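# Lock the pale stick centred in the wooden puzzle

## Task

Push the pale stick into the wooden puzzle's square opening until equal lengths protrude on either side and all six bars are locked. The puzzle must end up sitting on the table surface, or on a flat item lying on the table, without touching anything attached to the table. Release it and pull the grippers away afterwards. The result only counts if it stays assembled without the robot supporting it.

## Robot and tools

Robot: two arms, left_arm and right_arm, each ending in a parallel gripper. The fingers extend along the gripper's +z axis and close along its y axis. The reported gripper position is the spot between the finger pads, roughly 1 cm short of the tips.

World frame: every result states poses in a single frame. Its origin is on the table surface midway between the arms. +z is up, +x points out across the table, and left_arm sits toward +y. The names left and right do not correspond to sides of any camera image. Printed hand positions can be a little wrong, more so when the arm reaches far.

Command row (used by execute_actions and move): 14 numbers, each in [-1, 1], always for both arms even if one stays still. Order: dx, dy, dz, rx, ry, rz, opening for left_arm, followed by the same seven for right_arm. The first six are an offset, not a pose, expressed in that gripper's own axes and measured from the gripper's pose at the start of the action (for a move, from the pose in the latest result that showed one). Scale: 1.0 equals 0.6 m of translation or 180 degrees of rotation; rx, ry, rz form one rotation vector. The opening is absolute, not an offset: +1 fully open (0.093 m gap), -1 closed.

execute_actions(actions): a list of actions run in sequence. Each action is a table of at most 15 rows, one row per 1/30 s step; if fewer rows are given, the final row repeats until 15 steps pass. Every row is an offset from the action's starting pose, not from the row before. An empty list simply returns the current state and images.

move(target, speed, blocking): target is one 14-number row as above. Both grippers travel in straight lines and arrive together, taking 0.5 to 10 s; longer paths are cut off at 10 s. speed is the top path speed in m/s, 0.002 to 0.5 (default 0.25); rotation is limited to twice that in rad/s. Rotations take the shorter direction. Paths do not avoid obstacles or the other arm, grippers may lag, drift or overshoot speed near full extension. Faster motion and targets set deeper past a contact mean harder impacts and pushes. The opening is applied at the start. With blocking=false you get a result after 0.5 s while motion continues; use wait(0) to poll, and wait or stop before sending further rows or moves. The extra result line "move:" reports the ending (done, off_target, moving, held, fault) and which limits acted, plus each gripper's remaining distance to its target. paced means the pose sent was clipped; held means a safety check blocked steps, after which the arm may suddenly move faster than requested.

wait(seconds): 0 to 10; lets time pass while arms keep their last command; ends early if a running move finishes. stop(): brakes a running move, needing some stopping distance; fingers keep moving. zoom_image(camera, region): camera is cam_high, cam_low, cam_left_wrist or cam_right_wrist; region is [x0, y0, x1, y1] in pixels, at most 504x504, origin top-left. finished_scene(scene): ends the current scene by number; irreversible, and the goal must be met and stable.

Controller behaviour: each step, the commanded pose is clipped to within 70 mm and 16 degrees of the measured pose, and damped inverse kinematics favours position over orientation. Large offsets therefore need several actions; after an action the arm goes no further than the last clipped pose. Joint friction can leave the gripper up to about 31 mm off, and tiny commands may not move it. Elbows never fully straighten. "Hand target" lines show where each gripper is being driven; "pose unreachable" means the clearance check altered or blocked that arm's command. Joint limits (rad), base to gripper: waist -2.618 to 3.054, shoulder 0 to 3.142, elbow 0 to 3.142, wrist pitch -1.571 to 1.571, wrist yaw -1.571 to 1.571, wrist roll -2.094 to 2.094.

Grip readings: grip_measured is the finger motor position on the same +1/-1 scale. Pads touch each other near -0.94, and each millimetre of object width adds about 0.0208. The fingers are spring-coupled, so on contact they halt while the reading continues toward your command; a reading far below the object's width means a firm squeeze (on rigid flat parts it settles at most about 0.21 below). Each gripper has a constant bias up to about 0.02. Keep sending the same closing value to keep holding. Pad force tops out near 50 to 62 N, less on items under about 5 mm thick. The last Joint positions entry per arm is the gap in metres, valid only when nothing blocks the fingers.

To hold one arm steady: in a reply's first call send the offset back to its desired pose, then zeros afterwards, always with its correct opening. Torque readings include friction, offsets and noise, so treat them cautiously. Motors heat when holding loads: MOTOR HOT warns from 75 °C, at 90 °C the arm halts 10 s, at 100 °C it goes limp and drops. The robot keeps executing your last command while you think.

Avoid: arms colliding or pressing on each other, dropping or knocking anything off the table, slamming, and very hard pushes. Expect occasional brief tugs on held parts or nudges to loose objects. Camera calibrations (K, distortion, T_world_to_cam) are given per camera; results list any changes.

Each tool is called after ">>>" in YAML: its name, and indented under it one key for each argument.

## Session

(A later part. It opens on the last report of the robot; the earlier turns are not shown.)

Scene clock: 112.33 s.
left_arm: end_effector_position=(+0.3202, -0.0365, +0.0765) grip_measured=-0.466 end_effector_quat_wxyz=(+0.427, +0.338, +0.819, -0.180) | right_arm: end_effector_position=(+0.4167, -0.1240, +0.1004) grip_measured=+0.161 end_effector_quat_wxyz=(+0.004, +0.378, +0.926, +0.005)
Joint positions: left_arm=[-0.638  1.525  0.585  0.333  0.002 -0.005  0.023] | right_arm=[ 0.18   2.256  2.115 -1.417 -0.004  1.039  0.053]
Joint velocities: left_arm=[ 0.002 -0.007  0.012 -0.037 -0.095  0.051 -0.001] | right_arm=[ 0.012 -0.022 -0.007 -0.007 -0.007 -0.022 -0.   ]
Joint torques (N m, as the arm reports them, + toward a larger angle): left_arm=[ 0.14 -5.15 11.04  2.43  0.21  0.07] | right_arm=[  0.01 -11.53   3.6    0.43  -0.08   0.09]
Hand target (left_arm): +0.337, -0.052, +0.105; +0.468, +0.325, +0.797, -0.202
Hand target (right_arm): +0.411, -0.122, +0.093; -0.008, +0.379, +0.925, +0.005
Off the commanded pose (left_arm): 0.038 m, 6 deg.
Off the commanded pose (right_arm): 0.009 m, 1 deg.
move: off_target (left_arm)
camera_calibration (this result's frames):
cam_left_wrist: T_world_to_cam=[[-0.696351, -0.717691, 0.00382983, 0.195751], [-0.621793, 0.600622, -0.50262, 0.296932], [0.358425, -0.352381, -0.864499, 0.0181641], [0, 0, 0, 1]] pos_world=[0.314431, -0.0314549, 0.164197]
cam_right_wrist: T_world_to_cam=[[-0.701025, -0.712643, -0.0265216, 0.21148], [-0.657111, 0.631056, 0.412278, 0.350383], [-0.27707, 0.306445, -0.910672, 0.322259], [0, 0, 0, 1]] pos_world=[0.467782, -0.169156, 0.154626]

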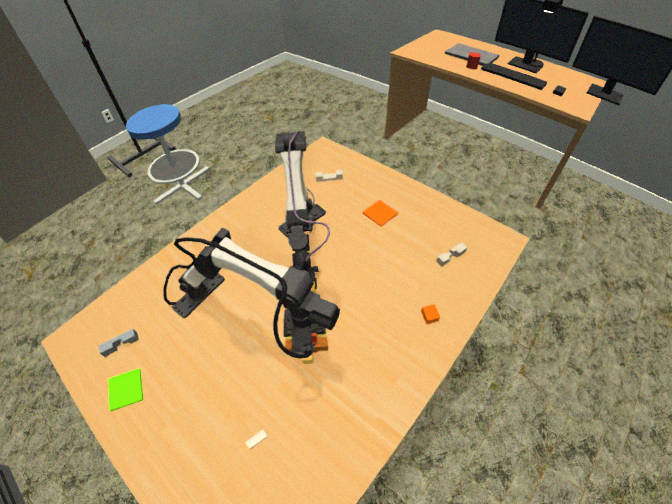

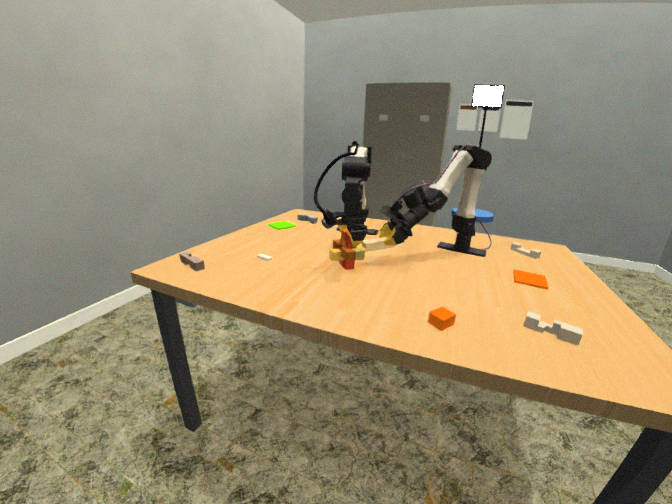

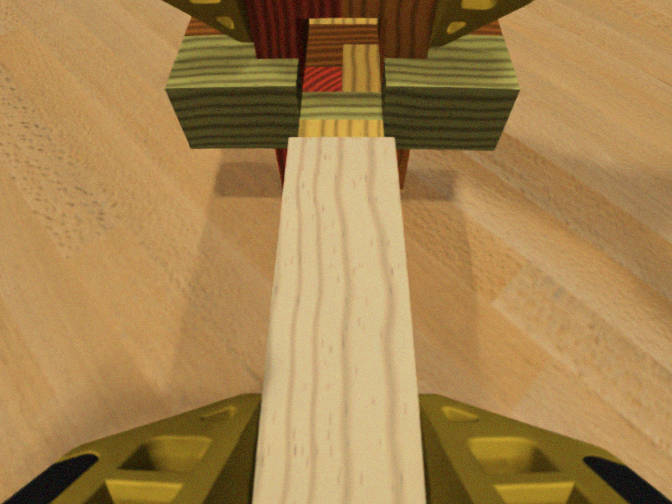

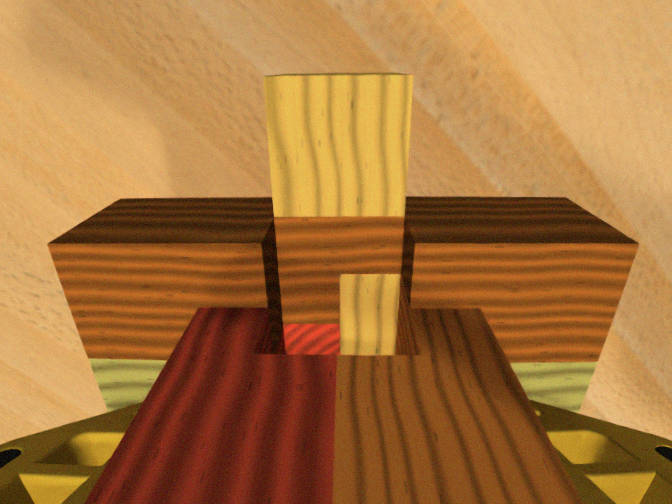

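>>> execute_actions:
  actions:
    - [[-0.042,0,-0.022,0,-0.033,0,-0.5,0.008,-0.003,0.012,0,0.008,0,0.12]]

Scene clock: 115.67 s.
left_arm: end_effector_position=(+0.3210, -0.0374, +0.0905) grip_measured=-0.466 end_effector_quat_wxyz=(+0.446, +0.333, +0.809, -0.188) | right_arm: end_effector_position=(+0.4167, -0.1241, +0.1004) grip_measured=+0.161 end_effector_quat_wxyz=(+0.004, +0.378, +0.926, +0.005)
Joint positions: left_arm=[-0.638  1.49   0.577  0.352  0.003 -0.006  0.023] | right_arm=[ 0.18   2.256  2.115 -1.417 -0.004  1.038  0.053]
Joint velocities: left_arm=[-0.007  0.017 -0.022 -0.081 -0.037 -0.051 -0.   ] | right_arm=[-0.027 -0.012  0.002 -0.022 -0.007  0.022 -0.001]
Joint torques (N m, as the arm reports them, + toward a larger angle): left_arm=[-0.23 -8.46  6.64  2.18  0.06  0.14] | right_arm=[ -0.39 -11.74   3.34   0.5   -0.15   0.02]
Hand target (left_arm): +0.323, -0.039, +0.105; +0.469, +0.327, +0.797, -0.197
Hand target (right_arm): +0.412, -0.122, +0.093; -0.008, +0.378, +0.926, +0.009
Off the commanded pose (left_arm): 0.014 m, 3 deg.
Off the commanded pose (right_arm): 0.009 m, 1 deg.
camera_calibration (this result's frames):
cam_left_wrist: T_world_to_cam=[[-0.696424, -0.71761, 0.00540154, 0.195496], [-0.605277, 0.58333, -0.541632, 0.302653], [0.38553, -0.380475, -0.840598, 0.017664], [0, 0, 0, 1]] pos_world=[0.312527, -0.0295358, 0.177719]
cam_right_wrist: T_world_to_cam=[[-0.701025, -0.712636, -0.0267133, 0.211447], [-0.657074, 0.630903, 0.412571, 0.350401], [-0.27716, 0.306775, -0.910534, 0.322362], [0, 0, 0, 1]] pos_world=[0.467815, -0.169276, 0.154605]

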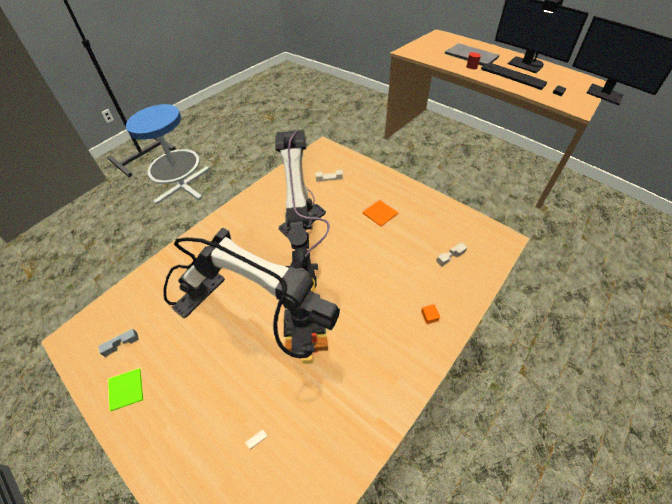

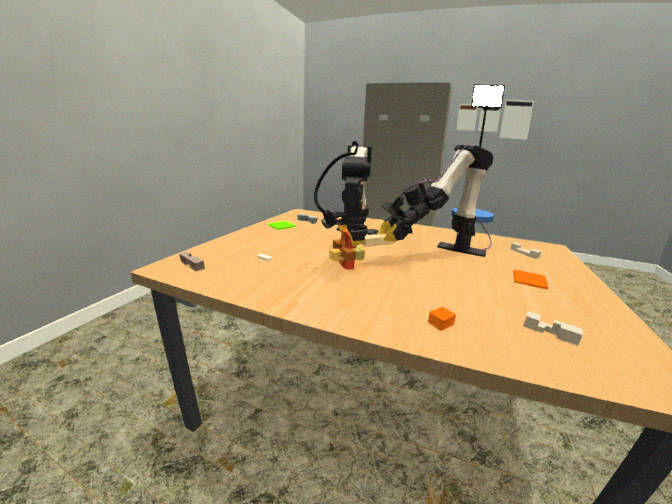

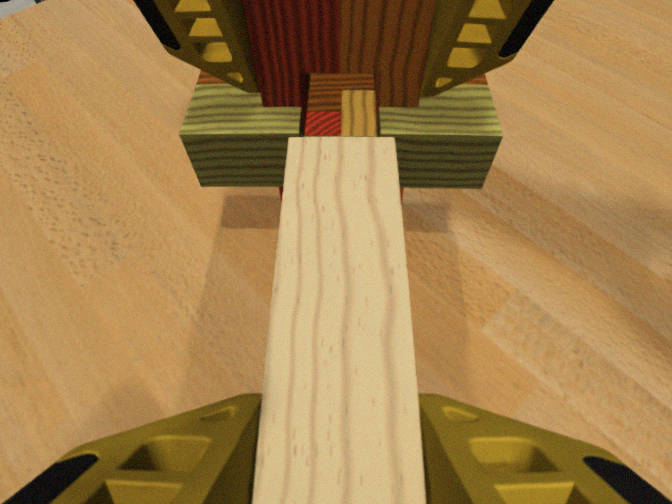

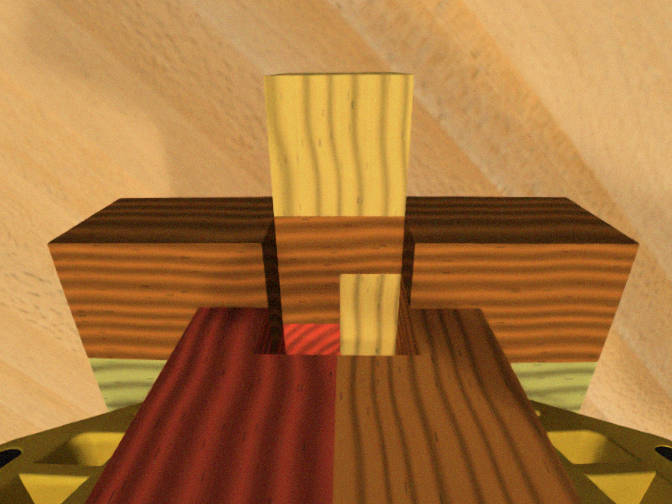

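>>> execute_actions:
  actions:
    - [[-0.03,0,0,0,-0.014,0,-0.5,0,0,0.012,0,0,0,0.12],[-0.05,0,0,0,-0.022,0,-0.5,0,0,0.012,0,0,0,0.12],[-0.065,0,0,0,-0.029,0,-0.5,0,0,0.012,0,0,0,0.12],[-0.065,0,0,0,-0.029,0,-0.5,0,0,0.012,0,0,0,0.12],[-0.065,0,0,0,-0.029,0,-0.5,0,0,0.012,0,0,0,0.12],[-0.062,0,0.0045,0,-0.027,0,-0.5,0,0,0.012,0,0,0,0.12],[-0.059,0,0.009,0,-0.025,0,-0.5,0,0,0.012,0,0,0,0.12],[-0.056,0,0.0135,0,-0.0236,0,-0.5,0,0,0.012,0,0,0,0.12],[-0.053,0,0.018,0,-0.022,0,-0.5,0,0,0.012,0,0,0,0.12],[-0.05,0,0.0225,0,-0.02,0,-0.5,0,0,0.012,0,0,0,0.12],[-0.047,0,0.027,0,-0.018,0,-0.5,0,0,0.012,0,0,0,0.12],[-0.044,0,0.0315,0,-0.016,0,-0.5,0,0,0.012,0,0,0,0.12],[-0.041,0,0.036,0,-0.0145,0,-0.5,0,0,0.012,0,0,0,0.12],[-0.038,0,0.0405,0,-0.013,0,-0.5,0,0,0.012,0,0,0,0.12],[-0.036,0,0.045,0,-0.011,0,-0.5,0,0,0.012,0,0,0,0.12]]

>>> wait:
  seconds: 0.5

Scene clock: 122.97 s.
left_arm: end_effector_position=(+0.3326, -0.0489, +0.0837) grip_measured=-0.466 end_effector_quat_wxyz=(+0.440, +0.335, +0.813, -0.185) | right_arm: end_effector_position=(+0.4167, -0.1241, +0.1004) grip_measured=+0.161 end_effector_quat_wxyz=(+0.004, +0.378, +0.926, +0.005)
Joint positions: left_arm=[-0.638  1.574  0.637  0.361  0.002 -0.006  0.023] | right_arm=[ 0.18   2.256  2.115 -1.417 -0.004  1.038  0.053]
Joint velocities: left_arm=[-0.037  0.413  0.066 -0.007  0.066 -0.081 -0.   ] | right_arm=[-0.007  0.002 -0.007 -0.007  0.051 -0.022  0.001]
Joint torques (N m, as the arm reports them, + toward a larger angle): left_arm=[-0.29 -6.31 10.22  2.17  0.08  0.09] | right_arm=[ -0.3  -11.45   3.73   0.6    0.09   0.05]
Hand target (left_arm): +0.344, -0.061, +0.095; +0.460, +0.330, +0.802, -0.193
Hand target (right_arm): +0.417, -0.124, +0.093; +0.003, +0.378, +0.926, +0.005
Off the commanded pose (left_arm): 0.021 m, 3 deg.
Off the commanded pose (right_arm): 0.007 m, 0 deg.
camera_calibration (this result's frames):
cam_left_wrist: T_world_to_cam=[[-0.696141, -0.717888, 0.00496465, 0.195269], [-0.610872, 0.588706, -0.529396, 0.313779], [0.377124, -0.371567, -0.84836, 0.0069988], [0, 0, 0, 1]] pos_world=[0.324974, -0.0419417, 0.171081]
cam_right_wrist: T_world_to_cam=[[-0.701025, -0.712636, -0.0267133, 0.211447], [-0.657074, 0.630903, 0.412571, 0.350401], [-0.27716, 0.306775, -0.910534, 0.322362], [0, 0, 0, 1]] pos_world=[0.467815, -0.169276, 0.154605]

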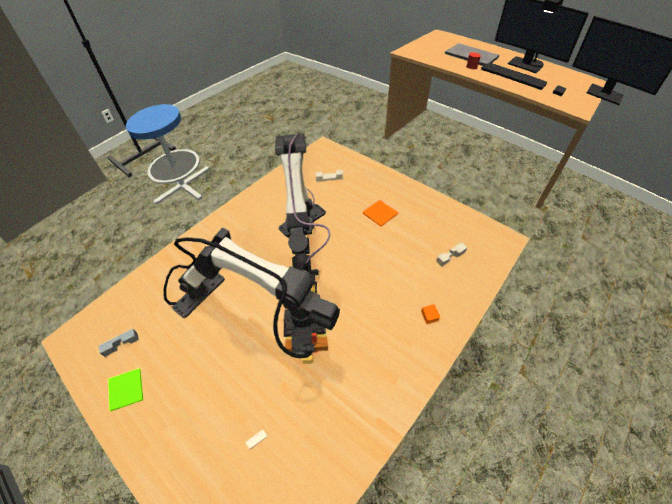

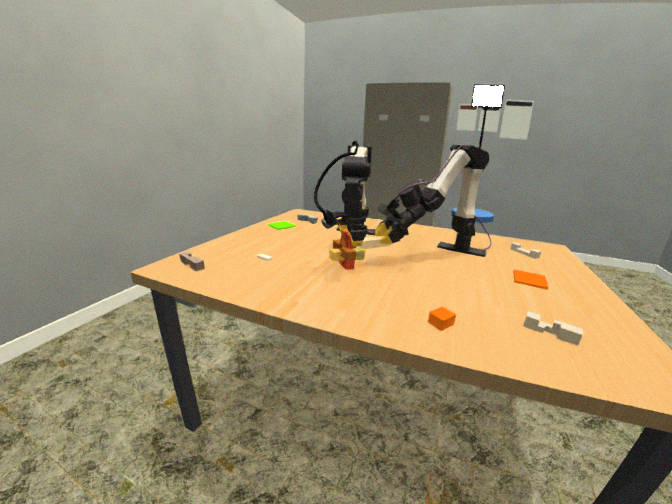

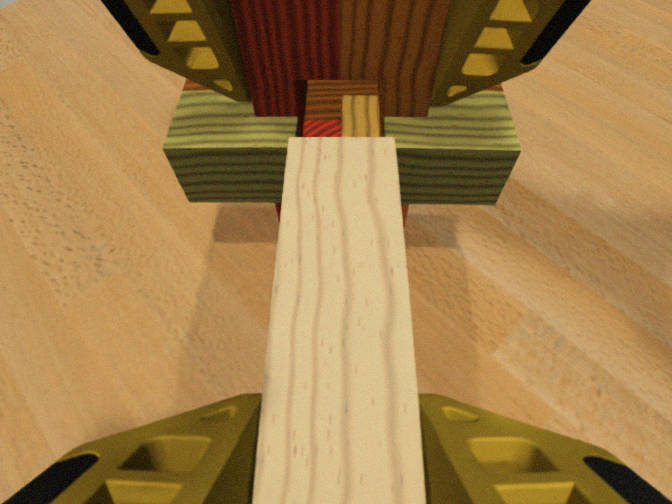

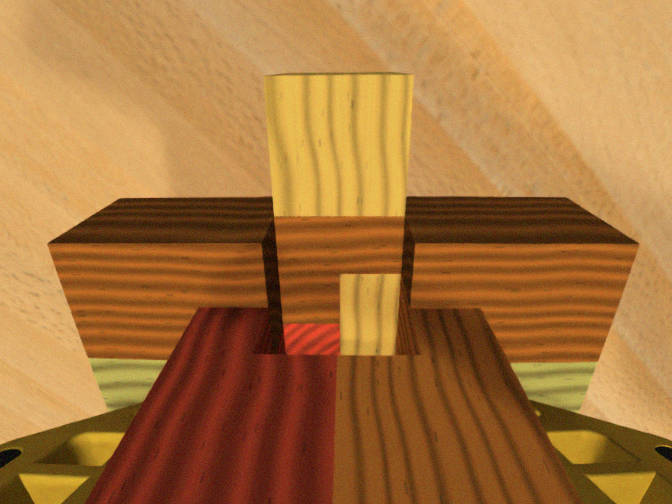

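Scene clock: 123.47 s.
left_arm: end_effector_position=(+0.3353, -0.0518, +0.0823) grip_measured=-0.466 end_effector_quat_wxyz=(+0.441, +0.334, +0.812, -0.186) | right_arm: end_effector_position=(+0.4168, -0.1241, +0.1004) grip_measured=+0.161 end_effector_quat_wxyz=(+0.004, +0.378, +0.926, +0.005)
Joint positions: left_arm=[-0.638  1.593  0.646  0.376  0.003 -0.006  0.023] | right_arm=[ 0.18   2.256  2.115 -1.417 -0.004  1.038  0.053]
Joint velocities: left_arm=[-0.002 -0.007 -0.012  0.007  0.007 -0.022 -0.001] | right_arm=[-0.002 -0.002 -0.022 -0.037 -0.037 -0.022 -0.   ]
Joint torques (N m, as the arm reports them, + toward a larger angle): left_arm=[-0.29 -5.93  9.93  2.04  0.08  0.09] | right_arm=[ -0.37 -11.39   3.7    0.59   0.07   0.04]
Hand target (left_arm): +0.344, -0.061, +0.095; +0.460, +0.330, +0.802, -0.193
Hand target (right_arm): +0.417, -0.124, +0.093; +0.003, +0.378, +0.926, +0.005
Off the commanded pose (left_arm): 0.019 m, 3 deg.
Off the commanded pose (right_arm): 0.007 m, 0 deg.
wait: 0.50 s; at rest by 0.23 s
camera_calibration (this result's frames):
cam_left_wrist: T_world_to_cam=[[-0.696384, -0.71765, 0.00523272, 0.19522], [-0.60933, 0.587391, -0.532624, 0.316045], [0.379164, -0.3741, -0.846336, 0.00272888], [0, 0, 0, 1]] pos_world=[0.327489, -0.0445214, 0.169621]
cam_right_wrist: T_world_to_cam=[[-0.700744, -0.712908, -0.0268483, 0.211357], [-0.657506, 0.630768, 0.41209, 0.350705], [-0.276847, 0.306422, -0.910748, 0.322251], [0, 0, 0, 1]] pos_world=[0.467912, -0.16928, 0.154642]

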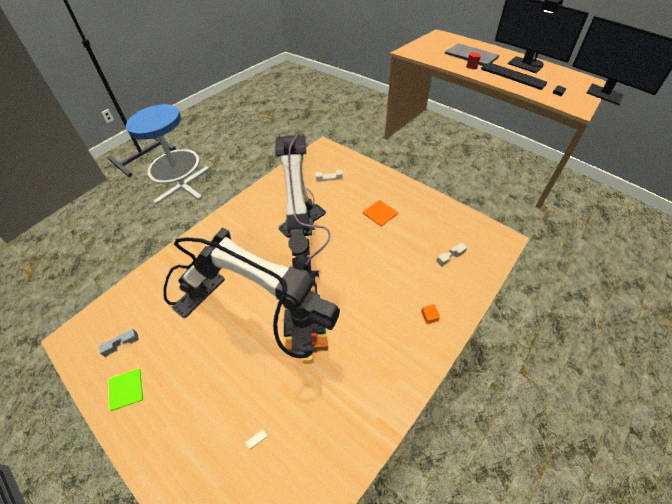

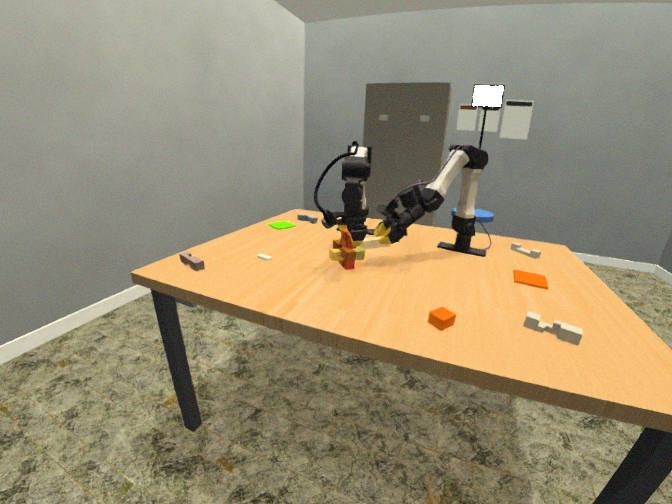

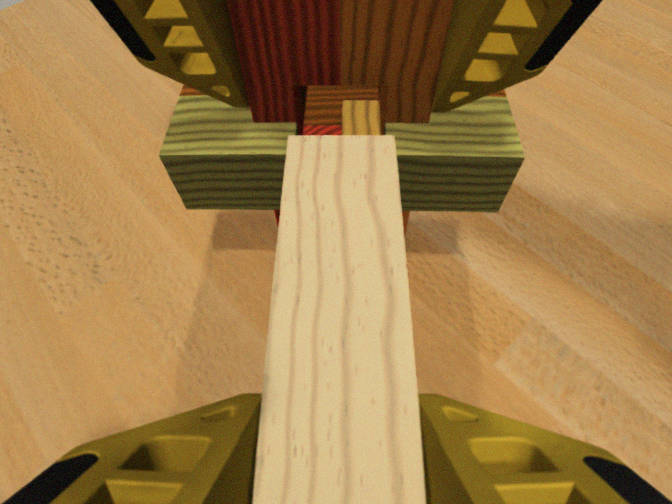

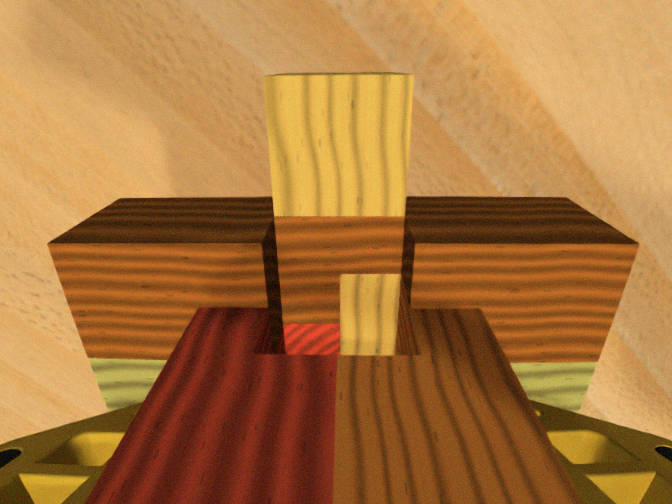

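>>> execute_actions:
  actions:
    - [[-0.03,0,0.009,0,-0.014,0,-0.5,0,0,0.012,0,0,0,0.12],[-0.0315,0,0.0115,0,-0.014,0,-0.5,0,0,0.012,0,0,0,0.12],[-0.033,0,0.014,0,-0.014,0,-0.5,0,0,0.012,0,0,0,0.12],[-0.0345,0,0.0165,0,-0.014,0,-0.5,0,0,0.012,0,0,0,0.12],[-0.036,0,0.019,0,-0.014,0,-0.5,0,0,0.012,0,0,0,0.12],[-0.0375,0,0.0215,0,-0.014,0,-0.5,0,0,0.012,0,0,0,0.12],[-0.039,0,0.024,0,-0.014,0,-0.5,0,0,0.012,0,0,0,0.12],[-0.0405,0,0.0265,0,-0.014,0,-0.5,0,0,0.012,0,0,0,0.12],[-0.042,0,0.029,0,-0.014,0,-0.5,0,0,0.012,0,0,0,0.12],[-0.0435,0,0.0315,0,-0.014,0,-0.5,0,0,0.012,0,0,0,0.12],[-0.045,0,0.034,0,-0.014,0,-0.5,0,0,0.012,0,0,0,0.12],[-0.0465,0,0.0365,0,-0.014,0,-0.5,0,0,0.012,0,0,0,0.12],[-0.048,0,0.039,0,-0.014,0,-0.5,0,0,0.012,0,0,0,0.12],[-0.049,0,0.041,0,-0.014,0,-0.5,0,0,0.012,0,0,0,0.12],[-0.05,0,0.043,0,-0.014,0,-0.5,0,0,0.012,0,0,0,0.12]]

>>> wait:
  seconds: 0.5

Scene clock: 128.40 s.
left_arm: end_effector_position=(+0.3499, -0.0661, +0.0824) grip_measured=-0.466 end_effector_quat_wxyz=(+0.442, +0.334, +0.811, -0.186) | right_arm: end_effector_position=(+0.4172, -0.1243, +0.1004) grip_measured=+0.161 end_effector_quat_wxyz=(+0.005, +0.377, +0.926, +0.005)
Joint positions: left_arm=[-0.638  1.667  0.724  0.373  0.001 -0.006  0.023] | right_arm=[ 0.18   2.256  2.115 -1.416 -0.002  1.037  0.053]
Joint velocities: left_arm=[ 0.007  0.125  0.134  0.007 -0.037  0.037 -0.001] | right_arm=[-0.002 -0.012  0.012  0.037  0.066 -0.007  0.   ]
Joint torques (N m, as the arm reports them, + toward a larger angle): left_arm=[-0.38 -6.14 10.38  2.03  0.08  0.12] | right_arm=[ -0.32 -11.4    3.76   0.55   0.     0.05]
Hand target (left_arm): +0.361, -0.077, +0.094; +0.459, +0.330, +0.802, -0.193
Hand target (right_arm): +0.417, -0.124, +0.093; +0.003, +0.378, +0.926, +0.005
Off the commanded pose (left_arm): 0.021 m, 2 deg.
Off the commanded pose (right_arm): 0.007 m, 0 deg.
camera_calibration (this result's frames):
cam_left_wrist: T_world_to_cam=[[-0.695702, -0.718316, 0.0046455, 0.194853], [-0.608943, 0.586317, -0.534248, 0.333376], [0.381035, -0.374506, -0.845315, -0.00886595], [0, 0, 0, 1]] pos_world=[0.341945, -0.0588184, 0.169706]
cam_right_wrist: T_world_to_cam=[[-0.699902, -0.713733, -0.0268644, 0.210982], [-0.658873, 0.630671, 0.410049, 0.351849], [-0.275723, 0.304694, -0.911668, 0.321833], [0, 0, 0, 1]] pos_world=[0.468227, -0.169376, 0.154797]

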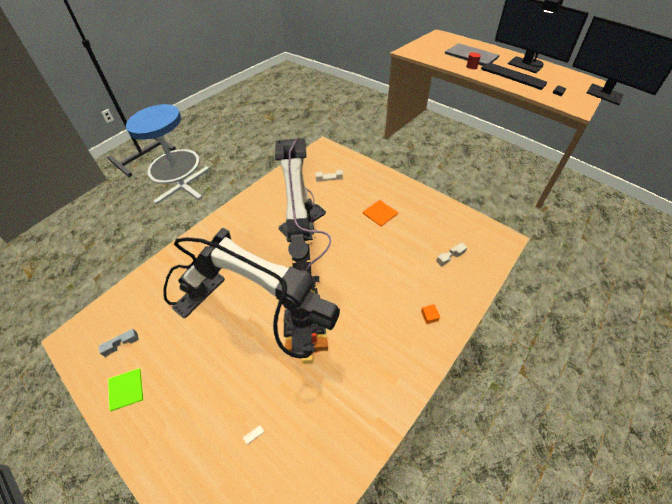

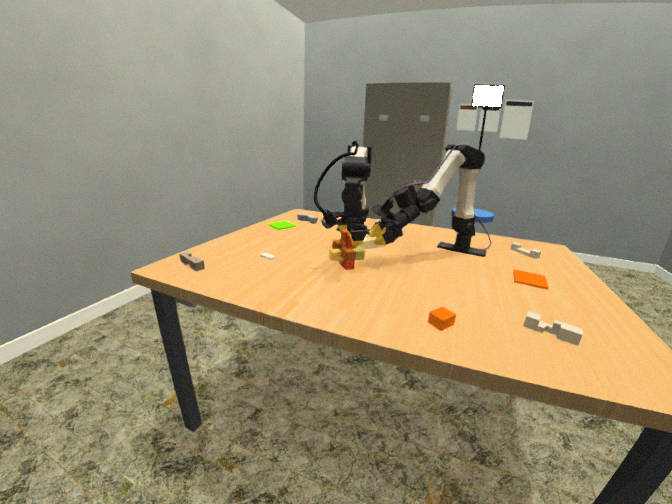

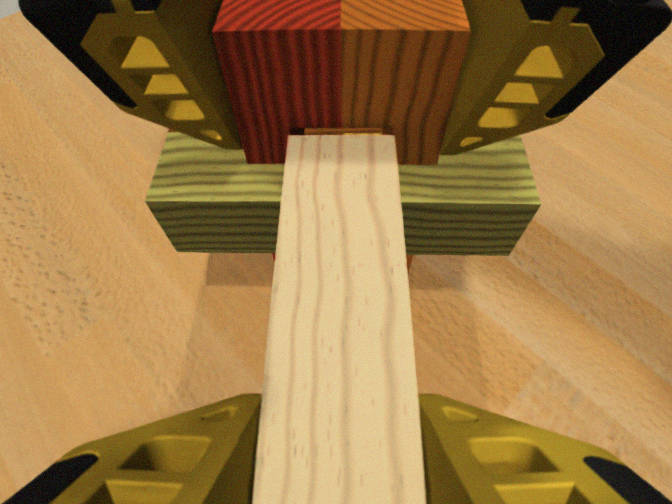

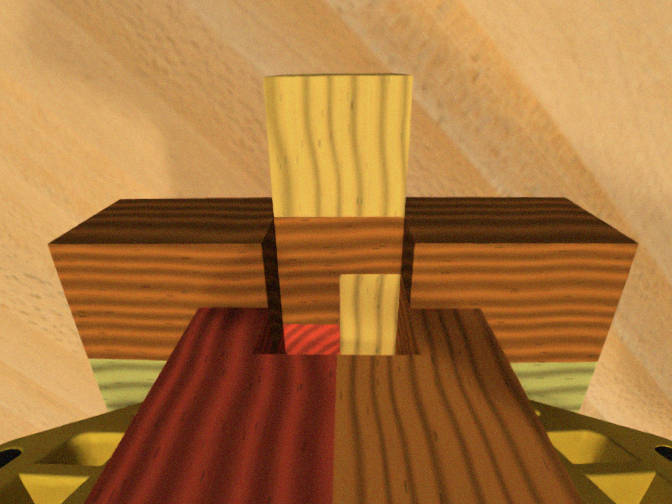

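Scene clock: 128.90 s.
left_arm: end_effector_position=(+0.3516, -0.0674, +0.0823) grip_measured=-0.466 end_effector_quat_wxyz=(+0.443, +0.334, +0.812, -0.185) | right_arm: end_effector_position=(+0.4189, -0.1253, +0.1005) grip_measured=+0.161 end_effector_quat_wxyz=(+0.008, +0.377, +0.926, +0.005)
Joint positions: left_arm=[-0.638  1.675  0.733  0.372 -0.001 -0.006  0.023] | right_arm=[ 0.178  2.256  2.115 -1.41   0.001  1.034  0.053]
Joint velocities: left_arm=[ 0.012  0.007 -0.007  0.051 -0.081 -0.007 -0.   ] | right_arm=[ 0.007  0.012 -0.012  0.037  0.022 -0.022 -0.001]
Joint torques (N m, as the arm reports them, + toward a larger angle): left_arm=[-0.25 -6.24 10.4   2.02  0.12  0.1 ] | right_arm=[ -0.17 -11.39   3.76   0.56   0.02   0.09]
Hand target (left_arm): +0.361, -0.077, +0.094; +0.459, +0.330, +0.802, -0.193
Hand target (right_arm): +0.417, -0.124, +0.093; +0.004, +0.378, +0.926, +0.005
Off the commanded pose (left_arm): 0.019 m, 2 deg.
Off the commanded pose (right_arm): 0.008 m, 0 deg.
wait: 0.50 s; at rest by 0.20 s
camera_calibration (this result's frames):
cam_left_wrist: T_world_to_cam=[[-0.694549, -0.719436, 0.00360947, 0.194744], [-0.609639, 0.585871, -0.533943, 0.335257], [0.382023, -0.37305, -0.845513, -0.0103236], [0, 0, 0, 1]] pos_world=[0.343589, -0.0601624, 0.169576]
cam_right_wrist: T_world_to_cam=[[-0.699213, -0.714274, -0.0302189, 0.211469], [-0.661902, 0.630814, 0.40492, 0.355355], [-0.270161, 0.303127, -0.913853, 0.320303], [0, 0, 0, 1]] pos_world=[0.469606, -0.170209, 0.15521]

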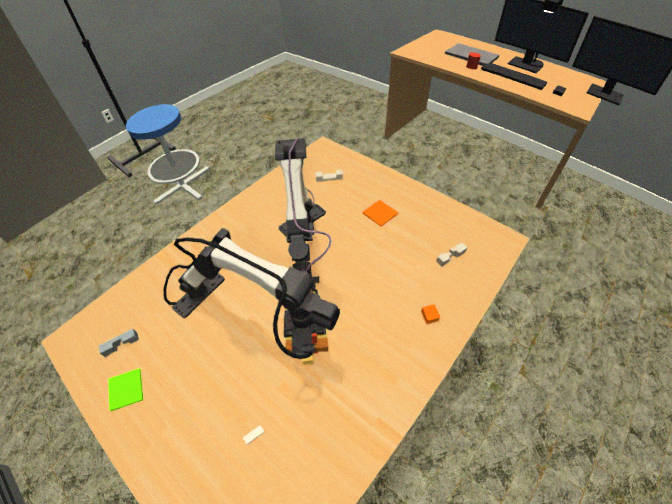

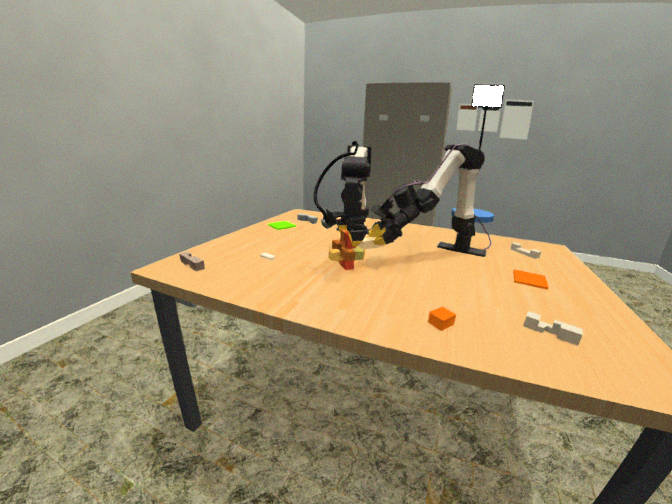

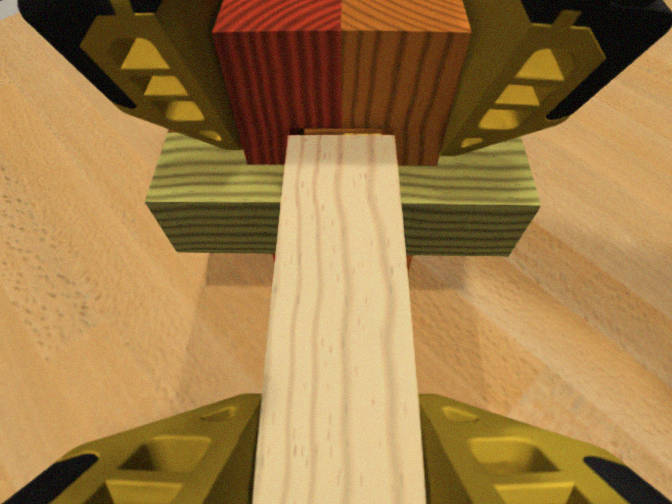

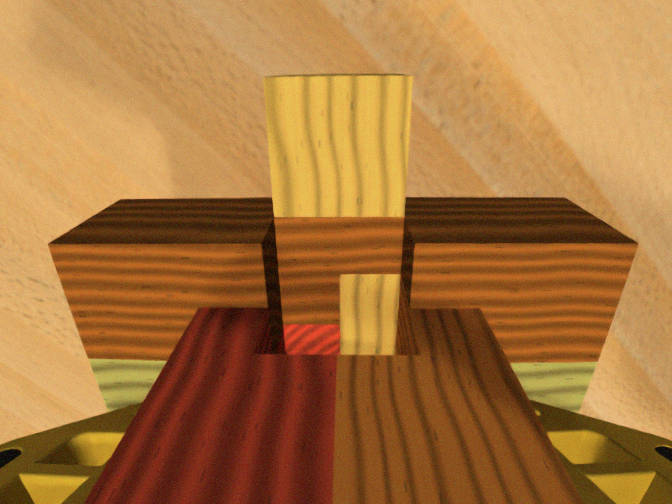

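>>> zoom_image:
  camera: "cam_left_wrist"
  region: [260, 100, 420, 220]

>>> zoom_image:
  camera: "cam_low"
  region: [310, 190, 430, 280]

Region (260, 100, 420, 220) of cam_left_wrist's 672x504 image, scaled by 3.150, with more detail than that image has; it fills the top 378 rows of this view, and the rest is white.

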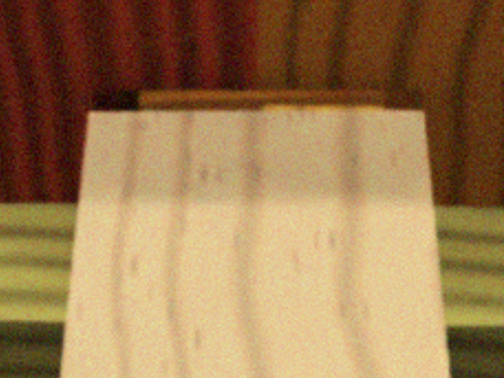

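Region (310, 190, 430, 280) of cam_low's 672x504 image, scaled by 4.200, with more detail than that image has; it fills the top 378 rows of this view, and the rest is white.

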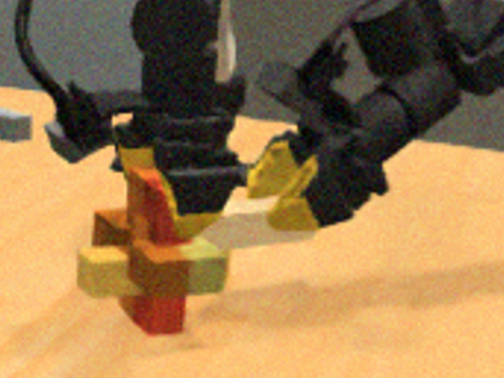

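>>> execute_actions:
  actions:
    - [[-0.03,0,0.009,0,-0.014,0,-0.5,0.008,0,0.006,0,0.007,0,0.12],[-0.03,0,0.009,0,-0.014,0,-0.5,0.012,0,0.006,0,0.01,0,0.12],[-0.03,0,0.009,0,-0.014,0,-0.5,0.016,0,0.006,0,0.013,0,0.12],[-0.03,0,0.009,0,-0.014,0,-0.5,0.02,0,0.006,0,0.016,0,0.12],[-0.03,0,0.009,0,-0.014,0,-0.5,0.025,0,0.006,0,0.02,0,0.12]]

Scene clock: 134.33 s.
left_arm: end_effector_position=(+0.3516, -0.0673, +0.0822) grip_measured=-0.466 end_effector_quat_wxyz=(+0.442, +0.334, +0.812, -0.185) | right_arm: end_effector_position=(+0.4187, -0.1249, +0.1005) grip_measured=+0.161 end_effector_quat_wxyz=(+0.007, +0.377, +0.926, +0.006)
Joint positions: left_arm=[-0.638  1.675  0.733  0.372 -0.001 -0.006  0.023] | right_arm=[ 0.178  2.256  2.115 -1.411 -0.001  1.034  0.053]
Joint velocities: left_arm=[ 0.002 -0.007 -0.017 -0.081 -0.051 -0.066 -0.001] | right_arm=[-0.007  0.002 -0.002 -0.037 -0.037 -0.022 -0.   ]
Joint torques (N m, as the arm reports them, + toward a larger angle): left_arm=[-0.25 -6.59 10.35  2.02  0.09  0.1 ] | right_arm=[  0.49 -11.22   4.95   0.18  -0.48   0.15]
Hand target (left_arm): +0.361, -0.077, +0.095; +0.460, +0.329, +0.802, -0.192
Hand target (right_arm): +0.409, -0.115, +0.097; -0.021, +0.377, +0.926, +0.017
Off the commanded pose (left_arm): 0.019 m, 3 deg.
Off the commanded pose (right_arm): 0.015 m, 3 deg.
camera_calibration (this result's frames):
cam_left_wrist: T_world_to_cam=[[-0.694548, -0.719437, 0.00360245, 0.194746], [-0.609783, 0.586015, -0.53362, 0.335207], [0.381795, -0.372822, -0.845717, -0.0102505], [0, 0, 0, 1]] pos_world=[0.343577, -0.0601507, 0.169503]
cam_right_wrist: T_world_to_cam=[[-0.698938, -0.714507, -0.0310525, 0.211525], [-0.661781, 0.629678, 0.406881, 0.354622], [-0.271166, 0.304934, -0.912953, 0.320701], [0, 0, 0, 1]] pos_world=[0.469488, -0.169954, 0.155065]

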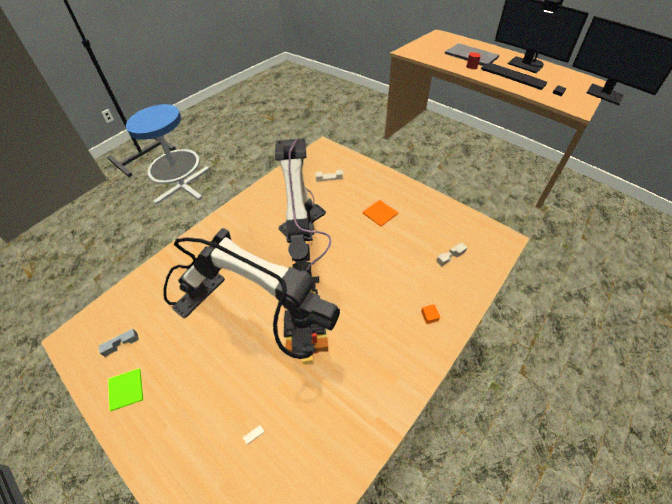

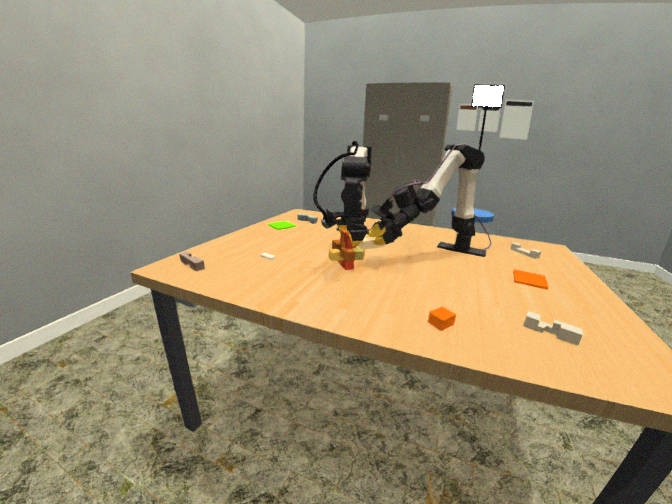

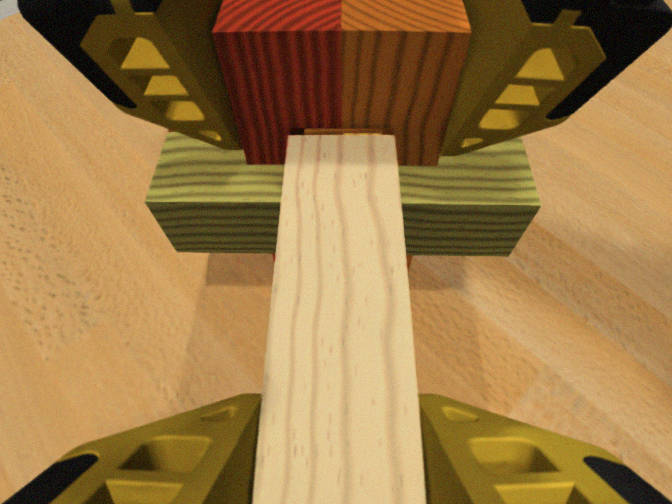

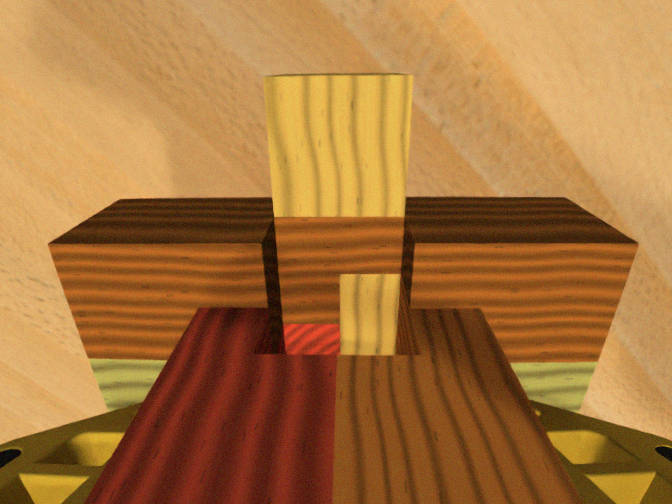

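>>> execute_actions:
  actions:
    - [[-0.034,0,0.009,0,-0.017,0,-0.5,0.025,0,0.006,0,0.02,0,0.12],[-0.038,0,0.009,0,-0.0204,0,-0.5,0.025,0,0.006,0,0.02,0,0.12]]

Scene clock: 137.53 s.
left_arm: end_effector_position=(+0.3516, -0.0673, +0.0822) grip_measured=-0.466 end_effector_quat_wxyz=(+0.442, +0.334, +0.812, -0.185) | right_arm: end_effector_position=(+0.4187, -0.1249, +0.1005) grip_measured=+0.161 end_effector_quat_wxyz=(+0.007, +0.377, +0.926, +0.006)
Joint positions: left_arm=[-0.638  1.675  0.733  0.372 -0.001 -0.006  0.023] | right_arm=[ 0.178  2.256  2.115 -1.411 -0.001  1.034  0.053]
Joint velocities: left_arm=[ 0.017  0.002  0.012  0.022 -0.007 -0.037 -0.   ] | right_arm=[ 0.007  0.012 -0.002 -0.081  0.051 -0.022 -0.   ]
Joint torques (N m, as the arm reports them, + toward a larger angle): left_arm=[-0.23 -6.64 10.3   2.18  0.06  0.12] | right_arm=[  0.6  -11.25   4.93   0.18  -0.44   0.11]
Hand target (left_arm): +0.363, -0.078, +0.099; +0.468, +0.327, +0.797, -0.195
Hand target (right_arm): +0.408, -0.115, +0.097; -0.021, +0.377, +0.926, +0.018
Off the commanded pose (left_arm): 0.023 m, 4 deg.
Off the commanded pose (right_arm): 0.015 m, 4 deg.
camera_calibration (this result's frames):
cam_left_wrist: T_world_to_cam=[[-0.694548, -0.719437, 0.00360245, 0.194746], [-0.609783, 0.586015, -0.53362, 0.335207], [0.381795, -0.372822, -0.845717, -0.0102505], [0, 0, 0, 1]] pos_world=[0.343577, -0.0601507, 0.169503]
cam_right_wrist: T_world_to_cam=[[-0.698938, -0.714507, -0.0310525, 0.211525], [-0.661781, 0.629678, 0.406881, 0.354622], [-0.271166, 0.304934, -0.912953, 0.320701], [0, 0, 0, 1]] pos_world=[0.469488, -0.169954, 0.155065]

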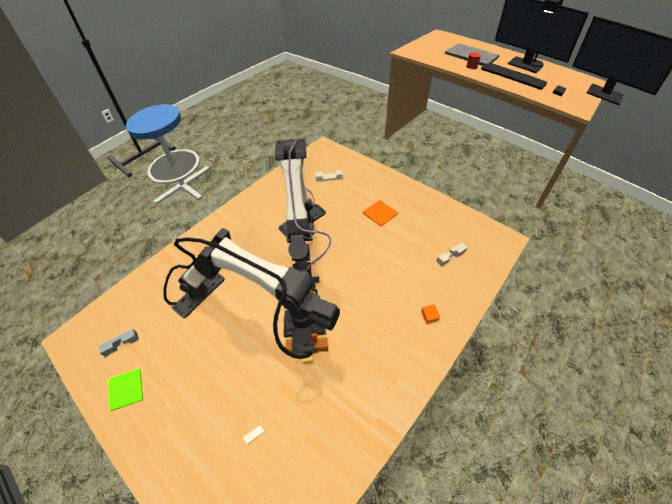

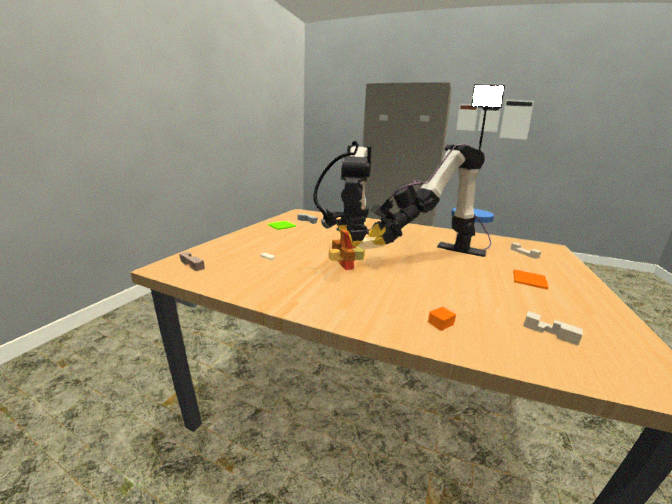

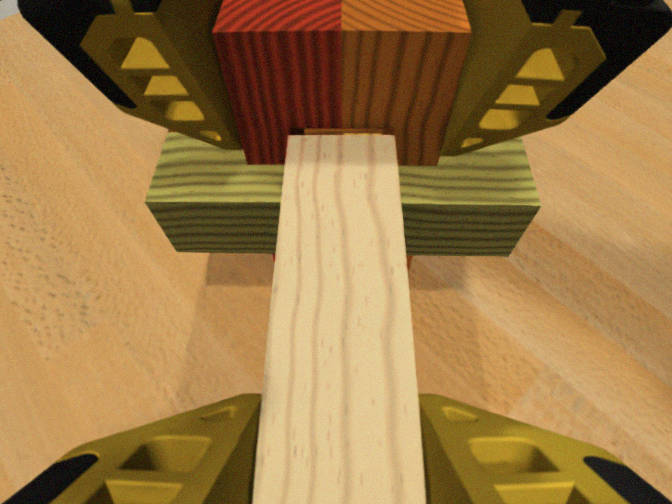

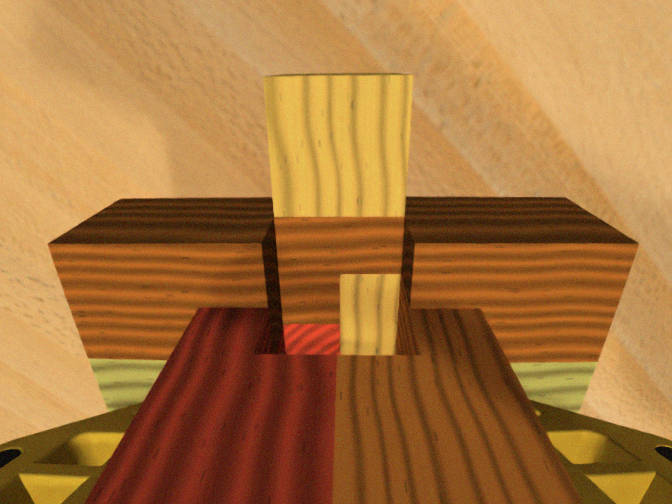

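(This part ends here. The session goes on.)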